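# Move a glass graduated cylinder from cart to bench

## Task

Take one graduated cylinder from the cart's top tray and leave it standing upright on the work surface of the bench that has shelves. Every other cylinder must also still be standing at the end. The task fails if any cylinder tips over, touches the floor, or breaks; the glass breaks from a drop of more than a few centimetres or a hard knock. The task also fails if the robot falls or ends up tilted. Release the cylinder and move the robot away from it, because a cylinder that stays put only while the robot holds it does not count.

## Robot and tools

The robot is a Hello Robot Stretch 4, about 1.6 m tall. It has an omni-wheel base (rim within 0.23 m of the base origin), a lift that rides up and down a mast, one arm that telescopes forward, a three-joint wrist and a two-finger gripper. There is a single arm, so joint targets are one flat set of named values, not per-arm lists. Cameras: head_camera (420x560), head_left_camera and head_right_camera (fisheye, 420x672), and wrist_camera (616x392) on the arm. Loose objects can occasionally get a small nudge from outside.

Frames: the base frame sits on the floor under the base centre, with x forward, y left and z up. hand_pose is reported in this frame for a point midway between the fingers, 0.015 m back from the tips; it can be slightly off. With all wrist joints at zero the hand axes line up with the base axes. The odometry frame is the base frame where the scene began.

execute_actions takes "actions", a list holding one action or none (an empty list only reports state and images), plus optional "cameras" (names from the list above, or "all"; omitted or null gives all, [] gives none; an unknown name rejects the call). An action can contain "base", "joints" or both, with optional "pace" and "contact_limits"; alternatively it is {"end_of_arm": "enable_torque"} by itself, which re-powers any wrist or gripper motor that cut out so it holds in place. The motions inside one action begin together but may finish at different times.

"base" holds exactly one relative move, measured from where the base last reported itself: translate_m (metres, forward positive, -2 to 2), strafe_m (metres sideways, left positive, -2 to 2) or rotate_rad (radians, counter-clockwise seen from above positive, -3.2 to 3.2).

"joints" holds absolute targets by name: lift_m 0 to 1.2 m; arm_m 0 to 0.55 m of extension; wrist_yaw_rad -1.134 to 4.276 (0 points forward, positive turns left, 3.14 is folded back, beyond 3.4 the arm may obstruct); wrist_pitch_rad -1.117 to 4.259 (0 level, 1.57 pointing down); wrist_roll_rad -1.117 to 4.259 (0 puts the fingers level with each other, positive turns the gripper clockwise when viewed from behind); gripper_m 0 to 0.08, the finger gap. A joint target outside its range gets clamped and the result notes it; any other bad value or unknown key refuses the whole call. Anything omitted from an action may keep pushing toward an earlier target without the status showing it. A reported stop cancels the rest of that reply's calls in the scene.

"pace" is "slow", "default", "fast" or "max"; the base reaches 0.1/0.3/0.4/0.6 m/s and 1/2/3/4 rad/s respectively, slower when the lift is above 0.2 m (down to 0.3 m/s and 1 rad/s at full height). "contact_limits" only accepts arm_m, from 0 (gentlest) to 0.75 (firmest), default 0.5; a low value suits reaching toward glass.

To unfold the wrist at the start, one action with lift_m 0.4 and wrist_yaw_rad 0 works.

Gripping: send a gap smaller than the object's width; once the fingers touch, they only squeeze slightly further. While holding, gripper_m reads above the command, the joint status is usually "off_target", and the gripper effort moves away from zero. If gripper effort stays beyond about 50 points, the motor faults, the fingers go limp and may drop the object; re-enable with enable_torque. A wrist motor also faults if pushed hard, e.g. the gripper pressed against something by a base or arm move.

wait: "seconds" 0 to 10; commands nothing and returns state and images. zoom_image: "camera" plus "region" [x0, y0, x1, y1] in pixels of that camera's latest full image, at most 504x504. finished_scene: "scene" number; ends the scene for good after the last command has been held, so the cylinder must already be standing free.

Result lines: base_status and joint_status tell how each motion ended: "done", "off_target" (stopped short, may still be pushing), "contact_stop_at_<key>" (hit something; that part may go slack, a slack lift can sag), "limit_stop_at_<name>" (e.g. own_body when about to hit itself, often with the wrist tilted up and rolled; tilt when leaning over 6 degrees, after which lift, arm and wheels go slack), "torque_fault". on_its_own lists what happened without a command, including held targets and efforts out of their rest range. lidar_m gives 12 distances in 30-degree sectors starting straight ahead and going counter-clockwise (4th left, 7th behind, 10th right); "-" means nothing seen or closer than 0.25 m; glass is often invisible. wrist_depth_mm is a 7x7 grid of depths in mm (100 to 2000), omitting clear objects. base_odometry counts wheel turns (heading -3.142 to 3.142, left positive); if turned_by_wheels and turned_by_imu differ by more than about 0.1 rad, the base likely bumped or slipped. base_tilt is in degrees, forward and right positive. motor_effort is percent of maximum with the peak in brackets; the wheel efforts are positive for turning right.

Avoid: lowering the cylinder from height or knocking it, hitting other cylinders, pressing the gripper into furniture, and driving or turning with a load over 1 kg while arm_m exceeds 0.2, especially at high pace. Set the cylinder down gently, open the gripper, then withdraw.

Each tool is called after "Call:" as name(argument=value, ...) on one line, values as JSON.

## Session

Call:
execute_actions(actions=[])

Scene clock: 0.00 s.
base_odometry: x=+0.000 y=+0.000 heading=+0.000 (m, m, rad; odometry frame)
turned_by_wheels: +0.000 (rad since the last result)
turned_by_imu: +0.000 (rad since the last result)
base_tilt: forward=+0.2 right=-0.7 (deg)
lidar_m: 1.11 1.12 1.31 1.40 1.41 1.68 1.98 1.67 1.81 2.03 2.07 1.34
base_status: not commanded
joint_positions: lift_m=+0.283 arm_m=-0.001 wrist_yaw_rad=+3.229 wrist_pitch_rad=-0.010 wrist_roll_rad=-0.014 gripper_m=+0.040
joint_status: not commanded
motor_effort: lift_m=+18 arm_m=+0 wrist_yaw_rad=-1 wrist_pitch_rad=-7 wrist_roll_rad=-1 gripper_m=-1 wheel_0=+0 wheel_1=+0 wheel_2=+0 (%)
hand_pose: x=-0.0498 y=+0.0686 z=+0.4630 quat_wxyz=(-0.043, +0.005, -0.007, +0.999) (m; base frame)
wrist_depth_mm: - - 135 - - - - / - - 132 - - - - / - - 132 289 - - - / - 115 134 - - - - / 183 1661 - - - - - / 191 1618 1756 1708 1618 1537 1464 / 192 232 105 1098 144 - 1042
pictures: head_camera, head_left_camera, head_right_camera, wrist_camera
camera_calibration (this result's frames):
wrist_camera: T_world_to_cam=[[-0.0996231, 0.994929, -0.0138206, -0.0663797], [-0.00972042, -0.0148622, -0.999842, 0.522777], [-0.994978, -0.099473, 0.0111517, 0.101275], [0, 0, 0, 1]] pos_world=[0.0992347, 0.0838868, 0.520647]
Images, in order (width x height): head_camera 420x560, head_left_camera 420x672, head_right_camera 420x672, wrist_camera 616x392.

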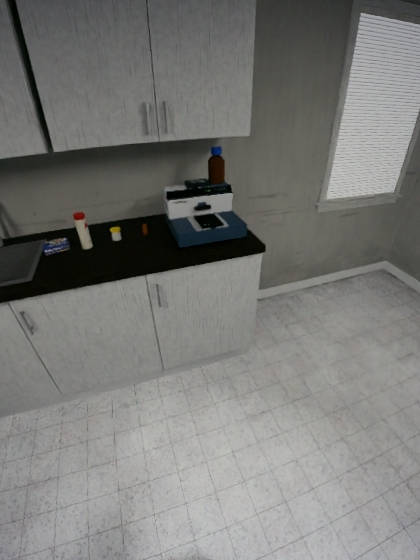

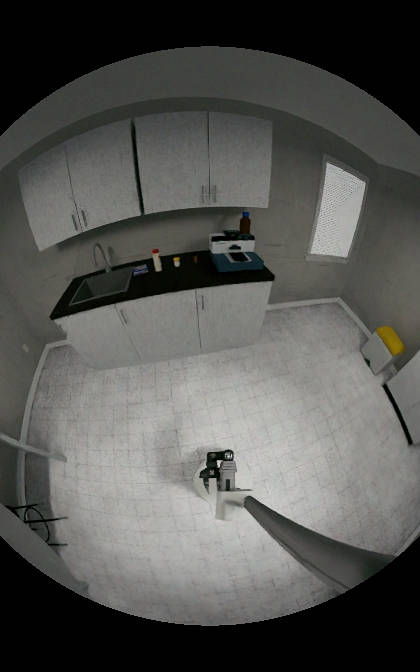

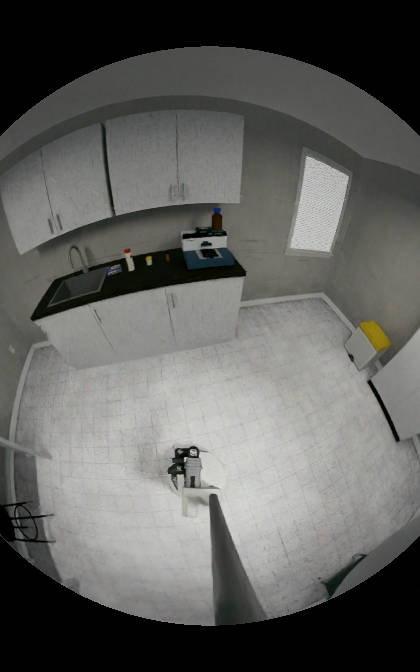

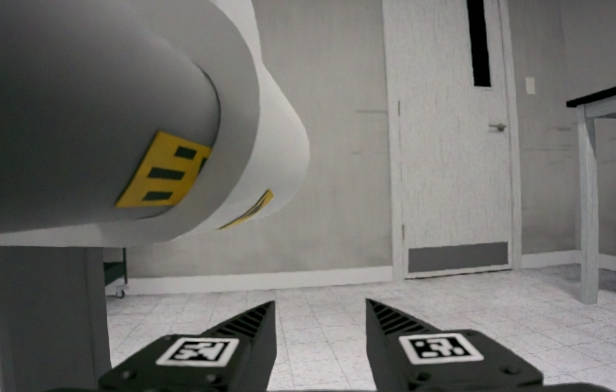

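Call:
execute_actions(actions=[{"base":{"rotate_rad":-2.6},"joints":{"lift_m":0.7,"wrist_yaw_rad":0,"gripper_m":0.08}}], cameras=["head_camera","wrist_camera"])

Scene clock: 2.77 s.
base_odometry: x=+0.000 y=+0.000 heading=-2.600 (m, m, rad; odometry frame)
turned_by_wheels: -2.600 (rad since the last result)
turned_by_imu: -2.635 (rad since the last result)
base_tilt: forward=+0.0 right=-0.6 (deg)
lidar_m: 1.65 1.82 2.05 2.09 1.36 1.13 1.11 1.31 1.40 1.39 1.68 1.97
base_status: done
joint_positions: lift_m=+0.700 arm_m=-0.001 wrist_yaw_rad=+0.000 wrist_pitch_rad=-0.010 wrist_roll_rad=-0.014 gripper_m=+0.080
joint_status: all done
motor_effort: lift_m=+23(24) arm_m=-1(0) wrist_yaw_rad=-2(6) wrist_pitch_rad=-7(8) wrist_roll_rad=-1(0) gripper_m=+1(1) wheel_0=-1(6) wheel_1=-2(7) wheel_2=-2(7) (%)
hand_pose: x=+0.3824 y=-0.0874 z=+0.8800 quat_wxyz=(+1.000, -0.007, -0.005, +0.000) (m; base frame)
wrist_depth_mm: - - 1921 1756 1661 1537 1464 / - - 1921 1863 1661 1576 1464 / - - 1921 1808 1708 1499 1499 / - - 1983 1756 1708 1537 1537 / - - 1921 1756 1661 1576 1430 / - - 1708 1808 1661 1499 1464 / - - 142 1756 1708 - -
pictures: head_camera, wrist_camera
camera_calibration (this result's frames):
wrist_camera: T_world_to_cam=[[0.0129493, -0.999821, -0.0138161, -0.0797182], [0.0109642, 0.0139584, -0.999842, 0.936216], [0.999856, 0.0127958, 0.011143, -0.241822], [0, 0, 0, 1]] pos_world=[0.232554, -0.0896777, 0.937661]
Images, in order (width x height): head_camera 420x560, wrist_camera 616x392.

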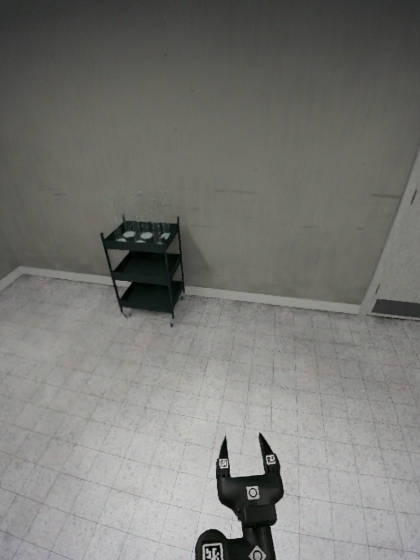

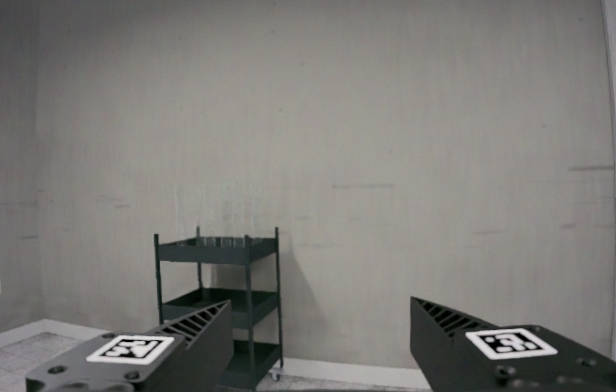

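Call:
execute_actions(actions=[{"base":{"strafe_m":0.5},"joints":{"lift_m":0.67}}], cameras=[])

Call:
execute_actions(actions=[{"base":{"translate_m":0.9}}], cameras=["head_camera","wrist_camera"])

Scene clock: 5.90 s.
base_odometry: x=+0.258 y=-0.429 heading=-2.600 (m, m, rad; odometry frame)
turned_by_wheels: +0.000 (rad since the last result)
turned_by_imu: +0.001 (rad since the last result)
base_tilt: forward=+0.0 right=-0.7 (deg)
lidar_m: 1.69 2.32 1.59 1.55 1.87 0.99 1.00 1.16 1.88 1.88 2.25 2.10
base_status: done
joint_positions: lift_m=+0.670 arm_m=-0.001 wrist_yaw_rad=+0.000 wrist_pitch_rad=-0.010 wrist_roll_rad=-0.014 gripper_m=+0.080
joint_status: all done
motor_effort: lift_m=+15(22) arm_m=+0(0) wrist_yaw_rad=-1(2) wrist_pitch_rad=-8(8) wrist_roll_rad=-1(0) gripper_m=+1(1) wheel_0=+1(10) wheel_1=-1(9) wheel_2=-1(1) (%)
hand_pose: x=+0.3823 y=-0.0874 z=+0.8507 quat_wxyz=(+1.000, -0.007, -0.005, +0.000) (m; base frame)
wrist_depth_mm: - - - 1983 1863 1708 1537 / - - - 1921 1808 1708 1576 / - - - 1921 1808 1661 1618 / - - - 1921 1808 1708 1618 / - - - 1756 1756 1708 1576 / - - - 1863 1708 1618 1576 / - - 142 1756 1708 - -
pictures: none
No camera images: the call's "cameras" was empty. Leave "cameras" out to get every camera's image.

Scene clock: 10.37 s.
base_odometry: x=-0.514 y=-0.892 heading=-2.600 (m, m, rad; odometry frame)
turned_by_wheels: +0.000 (rad since the last result)
turned_by_imu: +0.000 (rad since the last result)
base_tilt: forward=+0.1 right=-0.8 (deg)
lidar_m: 0.78 1.44 1.34 1.33 1.59 2.46 1.89 2.21 2.13 2.16 1.41 0.80
base_status: done
joint_positions: lift_m=+0.670 arm_m=-0.001 wrist_yaw_rad=+0.000 wrist_pitch_rad=-0.010 wrist_roll_rad=-0.014 gripper_m=+0.080
joint_status: not commanded
motor_effort: lift_m=+15(15) arm_m=-1(0) wrist_yaw_rad=-1(1) wrist_pitch_rad=-8(7) wrist_roll_rad=-1(1) gripper_m=+1(0) wheel_0=+0(4) wheel_1=+0(3) wheel_2=+0(8) (%)
hand_pose: x=+0.3824 y=-0.0874 z=+0.8507 quat_wxyz=(+1.000, -0.007, -0.005, +0.000) (m; base frame)
wrist_depth_mm: 1336 1255 1118 1042 976 904 854 / 1366 1255 1118 1025 976 917 866 / 1397 1255 1138 1060 960 904 866 / 1366 1281 1118 1060 976 904 866 / 1366 1229 1138 1025 976 904 866 / 1397 1281 647 627 585 891 854 / - - 142 991 891 - -
pictures: head_camera, wrist_camera
camera_calibration (this result's frames):
wrist_camera: T_world_to_cam=[[0.0128457, -0.999822, -0.0138161, -0.080106], [0.0109657, 0.0139573, -0.999842, 0.906879], [0.999857, 0.0126922, 0.011143, -0.241495], [0, 0, 0, 1]] pos_world=[0.232545, -0.0896842, 0.90832]
Images, in order (width x height): head_camera 420x560, wrist_camera 616x392.

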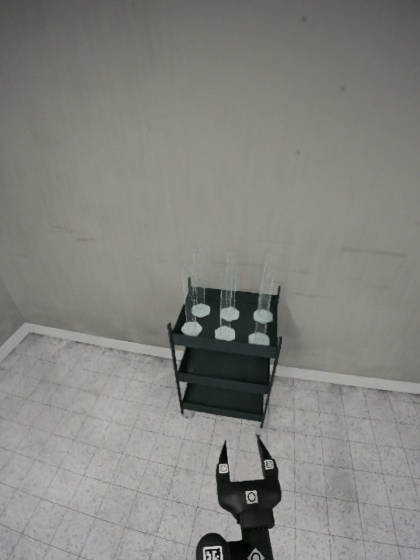

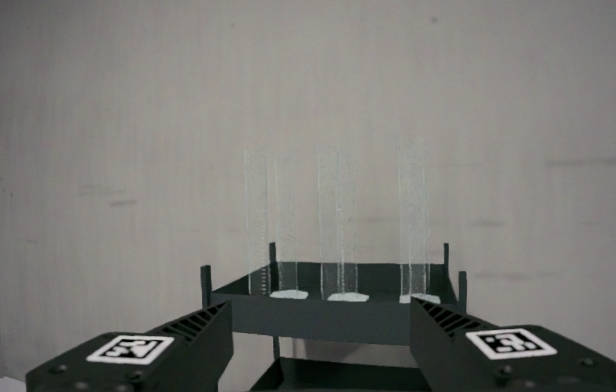

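Call:
execute_actions(actions=[{"base":{"strafe_m":0.10},"joints":{"lift_m":0.7,"arm_m":0.3}}], cameras=["wrist_camera"])

Scene clock: 12.50 s.
base_odometry: x=-0.462 y=-0.978 heading=-2.600 (m, m, rad; odometry frame)
turned_by_wheels: +0.000 (rad since the last result)
turned_by_imu: +0.000 (rad since the last result)
base_tilt: forward=+0.1 right=-0.5 (deg)
lidar_m: 0.84 1.50 1.27 1.24 1.44 2.43 1.83 2.21 2.24 2.23 1.47 0.83
base_status: done
joint_positions: lift_m=+0.700 arm_m=+0.299 wrist_yaw_rad=+0.000 wrist_pitch_rad=-0.010 wrist_roll_rad=-0.014 gripper_m=+0.080
joint_status: all done
motor_effort: lift_m=+23(24) arm_m=+7(7) wrist_yaw_rad=-1(0) wrist_pitch_rad=-8(8) wrist_roll_rad=-1(2) gripper_m=+1(1) wheel_0=+2(9) wheel_1=-1(5) wheel_2=-1(0) (%)
hand_pose: x=+0.6824 y=-0.0874 z=+0.8801 quat_wxyz=(+1.000, -0.007, -0.005, +0.000) (m; base frame)
wrist_depth_mm: 1008 917 831 778 723 676 634 / 1025 931 842 778 715 668 640 / 1025 931 842 778 723 683 640 / 991 931 842 788 732 676 640 / 1025 917 854 788 732 676 647 / 1025 931 831 759 647 661 627 / - - 142 559 544 - -
pictures: wrist_camera
camera_calibration (this result's frames):
wrist_camera: T_world_to_cam=[[0.0129671, -0.99982, -0.0138157, -0.0836115], [0.0109889, 0.0139586, -0.999842, 0.932924], [0.999856, 0.0128132, 0.0111679, -0.541795], [0, 0, 0, 1]] pos_world=[0.532549, -0.0896766, 0.937673]
Images, in order (width x height): wrist_camera 616x392.

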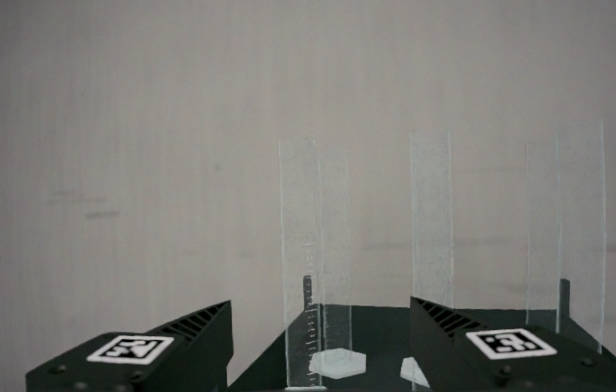

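Call:
execute_actions(actions=[{"base":{"strafe_m":0.018},"joints":{"arm_m":0.48}}], cameras=[])

Call:
execute_actions(actions=[{"base":{"translate_m":0.08},"pace":"slow"}], cameras=["wrist_camera"])

Scene clock: 14.27 s.
base_odometry: x=-0.453 y=-0.993 heading=-2.600 (m, m, rad; odometry frame)
turned_by_wheels: +0.000 (rad since the last result)
turned_by_imu: +0.000 (rad since the last result)
base_tilt: forward=+0.0 right=-0.6 (deg)
lidar_m: 0.81 1.48 1.22 1.21 1.43 2.44 1.84 2.16 2.25 2.24 1.48 0.84
base_status: done
joint_positions: lift_m=+0.700 arm_m=+0.479 wrist_yaw_rad=+0.000 wrist_pitch_rad=-0.010 wrist_roll_rad=-0.014 gripper_m=+0.080
joint_status: all done
motor_effort: lift_m=+23(22) arm_m=+7(7) wrist_yaw_rad=-1(0) wrist_pitch_rad=-8(7) wrist_roll_rad=+0(0) gripper_m=+1(1) wheel_0=+2(6) wheel_1=-1(7) wheel_2=-1(0) (%)
hand_pose: x=+0.8624 y=-0.0874 z=+0.8801 quat_wxyz=(+1.000, -0.007, -0.005, +0.000) (m; base frame)
wrist_depth_mm: 778 715 654 609 554 525 496 / 788 715 640 609 564 525 496 / 788 715 661 603 569 525 492 / 788 723 661 609 559 525 496 / 798 715 668 615 564 525 496 / 788 732 647 621 569 517 496 / - - 142 603 473 - -
pictures: none
No camera images: the call's "cameras" was empty. Leave "cameras" out to get every camera's image.

Scene clock: 16.33 s.
base_odometry: x=-0.521 y=-1.035 heading=-2.600 (m, m, rad; odometry frame)
turned_by_wheels: +0.000 (rad since the last result)
turned_by_imu: +0.000 (rad since the last result)
base_tilt: forward=+0.0 right=-0.5 (deg)
lidar_m: 0.77 1.39 1.65 1.20 1.40 2.49 1.93 2.25 2.26 2.29 1.38 0.76
base_status: done
joint_positions: lift_m=+0.700 arm_m=+0.479 wrist_yaw_rad=+0.000 wrist_pitch_rad=-0.010 wrist_roll_rad=-0.014 gripper_m=+0.080
joint_status: not commanded
motor_effort: lift_m=+23(23) arm_m=+7(7) wrist_yaw_rad=-1(1) wrist_pitch_rad=-7(7) wrist_roll_rad=-2(0) gripper_m=+1(1) wheel_0=+3(3) wheel_1=+2(2) wheel_2=-1(7) (%)
hand_pose: x=+0.8624 y=-0.0874 z=+0.8801 quat_wxyz=(+1.000, -0.007, -0.005, +0.000) (m; base frame)
wrist_depth_mm: 676 621 569 525 488 449 430 / 683 627 569 521 488 455 433 / 683 621 569 525 492 459 430 / 683 621 564 525 492 459 430 / 691 621 564 530 488 452 433 / 683 627 564 530 492 449 436 / - - 142 530 488 - -
pictures: wrist_camera
camera_calibration (this result's frames):
wrist_camera: T_world_to_cam=[[0.0129661, -0.99982, -0.0138159, -0.0859449], [0.0109879, 0.0139587, -0.999842, 0.930947], [0.999856, 0.0128123, 0.0111669, -0.721777], [0, 0, 0, 1]] pos_world=[0.712558, -0.0896767, 0.937673]
Images, in order (width x height): wrist_camera 616x392.

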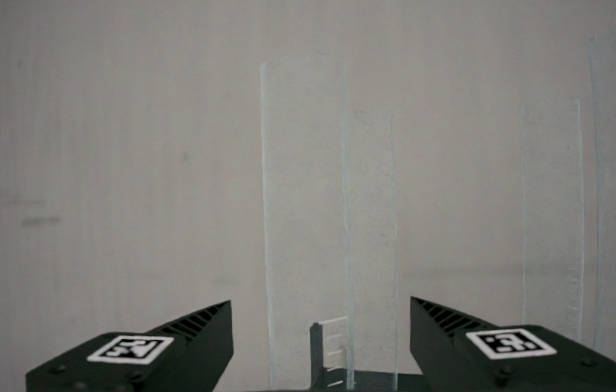

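Nearly same as before, ~6 px left; small strafe.

Call:
execute_actions(actions=[{"base":{"strafe_m":0.006},"joints":{"arm_m":0.535},"pace":"slow"}], cameras=["wrist_camera"])

Call:
execute_actions(actions=[{"joints":{"gripper_m":0.03},"pace":"slow"}], cameras=[])

Call:
execute_actions(actions=[{"joints":{"lift_m":1.0},"pace":"slow"}], cameras=[])

Call:
execute_actions(actions=[{"joints":{"arm_m":0.0}}], cameras=[])

Call:
execute_actions(actions=[{"base":{"rotate_rad":-1.9},"pace":"slow"}], cameras=["head_camera"])

Scene clock: 20.80 s.
base_odometry: x=-0.518 y=-1.040 heading=-2.600 (m, m, rad; odometry frame)
turned_by_wheels: +0.000 (rad since the last result)
turned_by_imu: +0.000 (rad since the last result)
base_tilt: forward=+0.1 right=-0.7 (deg)
lidar_m: 0.75 1.41 1.64 1.16 1.40 2.50 1.94 2.27 2.29 2.27 1.38 0.77
base_status: done
joint_positions: lift_m=+0.700 arm_m=+0.534 wrist_yaw_rad=+0.000 wrist_pitch_rad=-0.010 wrist_roll_rad=-0.014 gripper_m=+0.080
joint_status: all done
motor_effort: lift_m=+23(23) arm_m=+7(7) wrist_yaw_rad=-2(1) wrist_pitch_rad=-7(8) wrist_roll_rad=-1(1) gripper_m=+1(0) wheel_0=-2(3) wheel_1=+0(5) wheel_2=+0(3) (%)
hand_pose: x=+0.9173 y=-0.0874 z=+0.8801 quat_wxyz=(+1.000, -0.007, -0.005, +0.000) (m; base frame)
wrist_depth_mm: 603 559 508 473 436 404 387 / 609 554 508 473 439 407 384 / 609 559 512 469 442 410 389 / 615 559 508 477 442 413 387 / 627 559 512 477 439 413 392 / 621 564 504 477 442 404 392 / - - 142 477 442 - -
pictures: wrist_camera
camera_calibration (this result's frames):
wrist_camera: T_world_to_cam=[[0.0128748, -0.999822, -0.0138159, -0.0865934], [0.0109891, 0.0139577, -0.999842, 0.930342], [0.999857, 0.012721, 0.0111669, -0.776742], [0, 0, 0, 1]] pos_world=[0.767522, -0.0896824, 0.937673]
Images, in order (width x height): wrist_camera 616x392.

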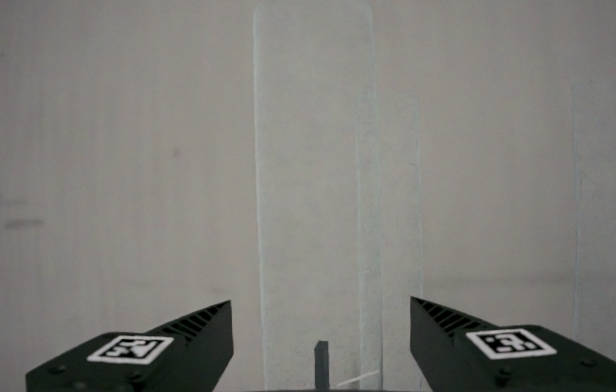

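Scene clock: 22.43 s.
base_odometry: x=-0.518 y=-1.040 heading=-2.600 (m, m, rad; odometry frame)
turned_by_wheels: +0.000 (rad since the last result)
turned_by_imu: +0.000 (rad since the last result)
base_tilt: forward=+0.2 right=-0.8 (deg)
lidar_m: 0.76 1.36 1.64 1.16 1.39 2.52 1.94 2.28 2.30 2.28 1.35 0.75
base_status: not commanded
joint_positions: lift_m=+0.700 arm_m=+0.534 wrist_yaw_rad=+0.000 wrist_pitch_rad=-0.010 wrist_roll_rad=-0.014 gripper_m=+0.042
joint_status: gripper_m off_target (ended at +0.042, target +0.030)
on_its_own: gripper_m is held at +0.036, not at your +0.030, by its contact guard: the fingers met something
motor_effort: lift_m=+22(22) arm_m=+7(7) wrist_yaw_rad=-1(0) wrist_pitch_rad=-8(7) wrist_roll_rad=-2(3) gripper_m=-36(37) wheel_0=-2(2) wheel_1=+0(0) wheel_2=+0(0) (%)
hand_pose: x=+0.9173 y=-0.0874 z=+0.8801 quat_wxyz=(+1.000, -0.007, -0.005, +0.000) (m; base frame)
wrist_depth_mm: 615 559 508 473 436 407 389 / 615 554 508 469 442 410 387 / 621 559 508 469 439 413 389 / 615 559 517 473 442 410 389 / 621 569 517 473 445 413 389 / 621 564 512 473 427 407 392 / 621 585 105 469 156 - -
pictures: none
No camera images: the call's "cameras" was empty. Leave "cameras" out to get every camera's image.

Scene clock: 25.47 s.
base_odometry: x=-0.518 y=-1.040 heading=-2.600 (m, m, rad; odometry frame)
turned_by_wheels: +0.000 (rad since the last result)
turned_by_imu: +0.000 (rad since the last result)
base_tilt: forward=+0.1 right=-0.6 (deg)
lidar_m: 0.76 1.38 1.64 1.18 1.42 2.51 1.95 2.29 2.29 2.25 1.35 0.76
base_status: not commanded
joint_positions: lift_m=+1.000 arm_m=+0.534 wrist_yaw_rad=+0.000 wrist_pitch_rad=-0.009 wrist_roll_rad=-0.014 gripper_m=+0.042
joint_status: all done
on_its_own: gripper_m is held at +0.036, not at your +0.030, by its contact guard: the fingers met something
motor_effort: lift_m=+24(24) arm_m=+7(7) wrist_yaw_rad=-1(1) wrist_pitch_rad=-12(13) wrist_roll_rad=-2(2) gripper_m=-36(36) wheel_0=-3(2) wheel_1=+0(0) wheel_2=+0(0) (%)
hand_pose: x=+0.9173 y=-0.0874 z=+1.1796 quat_wxyz=(+1.000, -0.007, -0.004, +0.000) (m; base frame)
wrist_depth_mm: 609 554 508 473 436 407 387 / 615 559 504 469 436 410 387 / 609 559 512 473 439 407 389 / 615 559 512 473 439 413 387 / 615 559 517 477 442 413 392 / 627 564 517 473 427 410 392 / 615 580 105 477 156 - -
pictures: none
No camera images: the call's "cameras" was empty. Leave "cameras" out to get every camera's image.

Scene clock: 28.10 s.
base_odometry: x=-0.518 y=-1.040 heading=-2.600 (m, m, rad; odometry frame)
turned_by_wheels: +0.000 (rad since the last result)
turned_by_imu: +0.000 (rad since the last result)
base_tilt: forward=+0.2 right=-0.5 (deg)
lidar_m: 0.76 1.39 1.64 1.20 1.41 2.52 1.95 2.25 2.27 2.28 1.36 0.35
base_status: not commanded
joint_positions: lift_m=+1.000 arm_m=+0.001 wrist_yaw_rad=+0.000 wrist_pitch_rad=-0.009 wrist_roll_rad=-0.014 gripper_m=+0.042
joint_status: all done
on_its_own: gripper_m is held at +0.036, not at your +0.030, by its contact guard: the fingers met something
motor_effort: lift_m=+24(24) arm_m=-7(7) wrist_yaw_rad=+0(2) wrist_pitch_rad=-12(12) wrist_roll_rad=-1(2) gripper_m=-36(36) wheel_0=-2(2) wheel_1=+0(0) wheel_2=+0(0) (%)
hand_pose: x=+0.3848 y=-0.0875 z=+1.1796 quat_wxyz=(+1.000, -0.007, -0.004, +0.000) (m; base frame)
wrist_depth_mm: 1281 1182 1098 991 931 866 809 / 1308 1182 1060 1008 931 891 820 / 1281 1182 1078 1008 931 866 831 / 1308 1182 1098 1008 931 878 820 / 1308 1182 1078 1008 931 878 831 / 1308 1205 1098 1008 917 866 831 / 1336 1255 105 1008 156 - 809
pictures: none
No camera images: the call's "cameras" was empty. Leave "cameras" out to get every camera's image.

Scene clock: 31.30 s.
base_odometry: x=-0.518 y=-1.040 heading=+1.783 (m, m, rad; odometry frame)
turned_by_wheels: -1.900 (rad since the last result)
turned_by_imu: -1.925 (rad since the last result)
base_tilt: forward=+0.0 right=-0.6 (deg)
lidar_m: 2.26 1.81 1.26 0.74 0.78 1.62 1.20 1.23 1.67 1.91 1.95 0.34
base_status: done
joint_positions: lift_m=+1.000 arm_m=+0.001 wrist_yaw_rad=+0.000 wrist_pitch_rad=-0.009 wrist_roll_rad=-0.014 gripper_m=+0.042
joint_status: not commanded
on_its_own: gripper_m is held at +0.036, not at your +0.030, by its contact guard: the fingers met something
motor_effort: lift_m=+23(24) arm_m=-7(7) wrist_yaw_rad=-1(2) wrist_pitch_rad=-13(12) wrist_roll_rad=-1(2) gripper_m=-36(36) wheel_0=+2(6) wheel_1=+1(4) wheel_2=+0(9) (%)
hand_pose: x=+0.3848 y=-0.0875 z=+1.1796 quat_wxyz=(+1.000, -0.007, -0.004, +0.000) (m; base frame)
wrist_depth_mm: 1863 - - - - - - / 1808 - - - - - - / 1863 - - - - - - / 1863 - - - - - - / 1921 - - - - - - / 1863 - - - - - - / 1863 - 105 - 156 - -
pictures: head_camera
Images, in order (width x height): head_camera 420x560.

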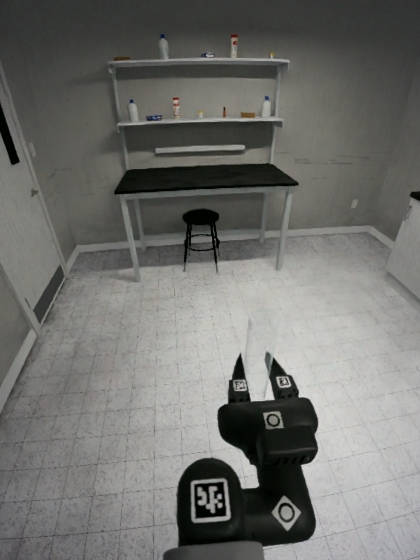

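Call:
execute_actions(actions=[{"base":{"translate_m":1.6}}], cameras=["head_camera"])

Call:
execute_actions(actions=[{"joints":{"arm_m":0.47}}], cameras=[])

Call:
execute_actions(actions=[{"joints":{"lift_m":0.94},"pace":"slow"}], cameras=["head_camera"])

Scene clock: 38.23 s.
base_odometry: x=-0.856 y=+0.524 heading=+1.783 (m, m, rad; odometry frame)
turned_by_wheels: +0.000 (rad since the last result)
turned_by_imu: +0.001 (rad since the last result)
base_tilt: forward=+0.2 right=-0.6 (deg)
lidar_m: 0.67 0.68 1.37 1.26 1.33 1.62 2.79 2.85 1.92 1.80 1.03 0.35
base_status: done
joint_positions: lift_m=+1.000 arm_m=+0.001 wrist_yaw_rad=+0.000 wrist_pitch_rad=-0.009 wrist_roll_rad=-0.014 gripper_m=+0.042
joint_status: not commanded
on_its_own: gripper_m is held at +0.036, not at your +0.030, by its contact guard: the fingers met something
motor_effort: lift_m=+23(23) arm_m=-7(7) wrist_yaw_rad=-1(2) wrist_pitch_rad=-13(12) wrist_roll_rad=-2(1) gripper_m=-36(36) wheel_0=+0(5) wheel_1=-1(6) wheel_2=+2(6) (%)
hand_pose: x=+0.3848 y=-0.0874 z=+1.1797 quat_wxyz=(+1.000, -0.007, -0.004, +0.000) (m; base frame)
wrist_depth_mm: 1229 1182 1255 1229 1229 1255 1255 / 1205 1229 1229 1229 1255 1255 1281 / 1229 1160 1229 1255 1281 1160 1160 / 1182 1229 1255 1255 1229 1255 1281 / 1229 1229 1229 1255 1255 1281 1281 / 1205 1025 1025 1008 960 931 904 / 707 723 105 668 156 - 654
pictures: head_camera
Images, in order (width x height): head_camera 420x560.

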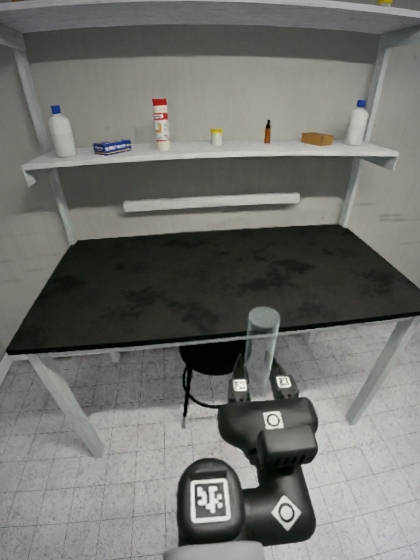

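Scene clock: 40.70 s.
base_odometry: x=-0.856 y=+0.524 heading=+1.783 (m, m, rad; odometry frame)
turned_by_wheels: +0.000 (rad since the last result)
turned_by_imu: +0.000 (rad since the last result)
base_tilt: forward=+0.1 right=-0.6 (deg)
lidar_m: 0.67 0.70 1.33 1.25 1.32 1.63 2.81 2.87 1.92 1.79 1.06 0.71
base_status: not commanded
joint_positions: lift_m=+1.000 arm_m=+0.469 wrist_yaw_rad=+0.000 wrist_pitch_rad=-0.009 wrist_roll_rad=-0.014 gripper_m=+0.042
joint_status: all done
on_its_own: gripper_m is held at +0.036, not at your +0.030, by its contact guard: the fingers met something
motor_effort: lift_m=+22(23) arm_m=+7(7) wrist_yaw_rad=-2(0) wrist_pitch_rad=-13(13) wrist_roll_rad=-2(0) gripper_m=-36(36) wheel_0=+0(0) wheel_1=-1(1) wheel_2=+1(2) (%)
hand_pose: x=+0.8524 y=-0.0874 z=+1.1797 quat_wxyz=(+1.000, -0.007, -0.004, +0.000) (m; base frame)
wrist_depth_mm: 778 768 768 778 788 798 798 / 530 768 539 512 530 530 521 / 691 741 788 788 798 809 809 / 768 778 778 798 798 788 809 / 778 778 778 778 788 798 809 / 778 778 788 788 798 809 809 / 707 723 105 661 155 - 647
pictures: none
No camera images: the call's "cameras" was empty. Leave "cameras" out to get every camera's image.

Scene clock: 42.07 s.
base_odometry: x=-0.856 y=+0.524 heading=+1.783 (m, m, rad; odometry frame)
turned_by_wheels: +0.000 (rad since the last result)
turned_by_imu: +0.000 (rad since the last result)
base_tilt: forward=+0.1 right=-0.7 (deg)
lidar_m: 0.66 0.67 1.33 1.27 1.32 1.63 2.81 2.89 1.93 1.80 1.02 0.72
base_status: not commanded
joint_positions: lift_m=+0.941 arm_m=+0.469 wrist_yaw_rad=+0.000 wrist_pitch_rad=-0.024 wrist_roll_rad=-0.013 gripper_m=+0.042
joint_status: all done
on_its_own: gripper_m is held at +0.036, not at your +0.030, by its contact guard: the fingers met something; wrist_pitch_rad is at rest, and its effort (+32) is outside its rest range (-23 to +23)
motor_effort: lift_m=+7(22) arm_m=+7(7) wrist_yaw_rad=+0(0) wrist_pitch_rad=+32(31) wrist_roll_rad=-3(3) gripper_m=-37(36) wheel_0=+0(0) wheel_1=+0(1) wheel_2=+1(1) (%)
hand_pose: x=+0.8523 y=-0.0875 z=+1.1242 quat_wxyz=(+1.000, -0.007, -0.012, +0.000) (m; base frame)
wrist_depth_mm: 778 788 788 788 798 809 820 / 512 530 508 535 535 535 521 / 778 768 788 788 798 798 809 / 778 778 778 788 798 798 820 / 759 778 741 788 788 788 798 / 759 778 778 788 788 809 798 / 627 634 105 597 138 - 580
pictures: head_camera
Images, in order (width x height): head_camera 420x560.

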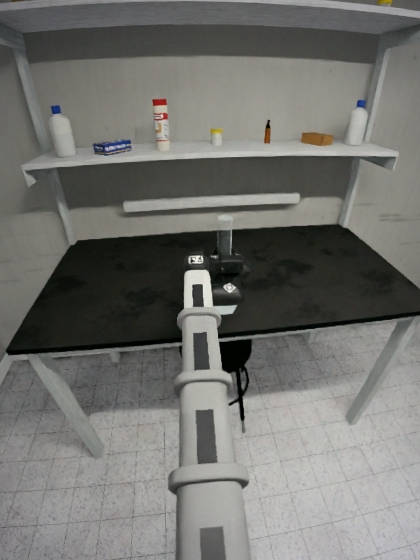

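Call:
execute_actions(actions=[{"joints":{"gripper_m":0.08},"pace":"slow"}], cameras=[])

Call:
execute_actions(actions=[{"joints":{"arm_m":0.0}}], cameras=["head_camera"])

Call:
finished_scene(scene=2)

Scene clock: 43.70 s.
base_odometry: x=-0.856 y=+0.524 heading=+1.783 (m, m, rad; odometry frame)
turned_by_wheels: +0.000 (rad since the last result)
turned_by_imu: +0.000 (rad since the last result)
base_tilt: forward=+0.1 right=-0.6 (deg)
lidar_m: 0.66 0.70 1.35 1.26 1.34 1.60 2.79 2.87 1.92 1.80 0.99 0.71
base_status: not commanded
joint_positions: lift_m=+0.940 arm_m=+0.469 wrist_yaw_rad=+0.000 wrist_pitch_rad=-0.011 wrist_roll_rad=-0.014 gripper_m=+0.080
joint_status: all done
motor_effort: lift_m=+15(14) arm_m=+6(7) wrist_yaw_rad=-1(1) wrist_pitch_rad=-7(32) wrist_roll_rad=-2(3) gripper_m=+1(36) wheel_0=+0(0) wheel_1=-1(0) wheel_2=+1(2) (%)
hand_pose: x=+0.8524 y=-0.0874 z=+1.1208 quat_wxyz=(+1.000, -0.007, -0.005, +0.000) (m; base frame)
wrist_depth_mm: 768 778 661 615 621 798 809 / 525 549 580 597 609 603 597 / 778 768 788 778 788 798 798 / 768 778 778 778 798 798 809 / 768 778 768 788 798 798 798 / 768 768 778 788 788 759 723 / - - 142 569 521 - -
pictures: none
No camera images: the call's "cameras" was empty. Leave "cameras" out to get every camera's image.

Scene clock: 46.17 s.
base_odometry: x=-0.856 y=+0.524 heading=+1.783 (m, m, rad; odometry frame)
turned_by_wheels: +0.000 (rad since the last result)
turned_by_imu: +0.000 (rad since the last result)
base_tilt: forward=+0.1 right=-0.7 (deg)
lidar_m: 0.66 0.71 1.33 1.25 1.33 1.65 2.81 2.85 1.92 1.79 1.02 0.72
base_status: not commanded
joint_positions: lift_m=+0.940 arm_m=+0.001 wrist_yaw_rad=+0.000 wrist_pitch_rad=-0.010 wrist_roll_rad=-0.014 gripper_m=+0.080
joint_status: all done
motor_effort: lift_m=+15(15) arm_m=-7(8) wrist_yaw_rad=-1(2) wrist_pitch_rad=-8(8) wrist_roll_rad=-2(2) gripper_m=+1(1) wheel_0=+0(0) wheel_1=+0(1) wheel_2=+1(1) (%)
hand_pose: x=+0.3848 y=-0.0875 z=+1.1207 quat_wxyz=(+1.000, -0.007, -0.005, +0.000) (m; base frame)
wrist_depth_mm: 1205 1229 1229 1255 1255 1255 1255 / 1229 1229 1229 1255 1255 1255 1255 / 1205 1098 1205 1205 1229 1229 1078 / 1182 1229 1229 1281 1255 1255 1281 / 1229 1205 1205 1229 1255 1281 1255 / 820 854 854 842 809 759 750 / - - 142 564 535 - -
pictures: head_camera
Images, in order (width x height): head_camera 420x560.

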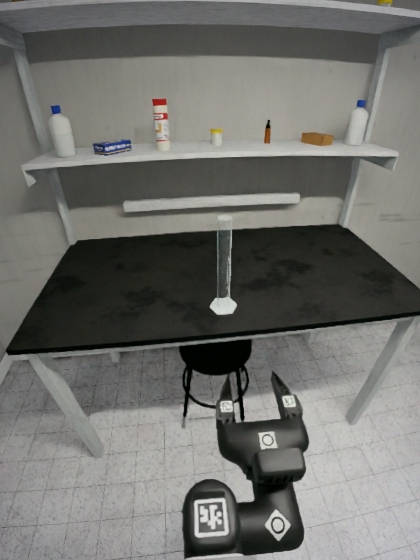

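The scene is finished: the task was done.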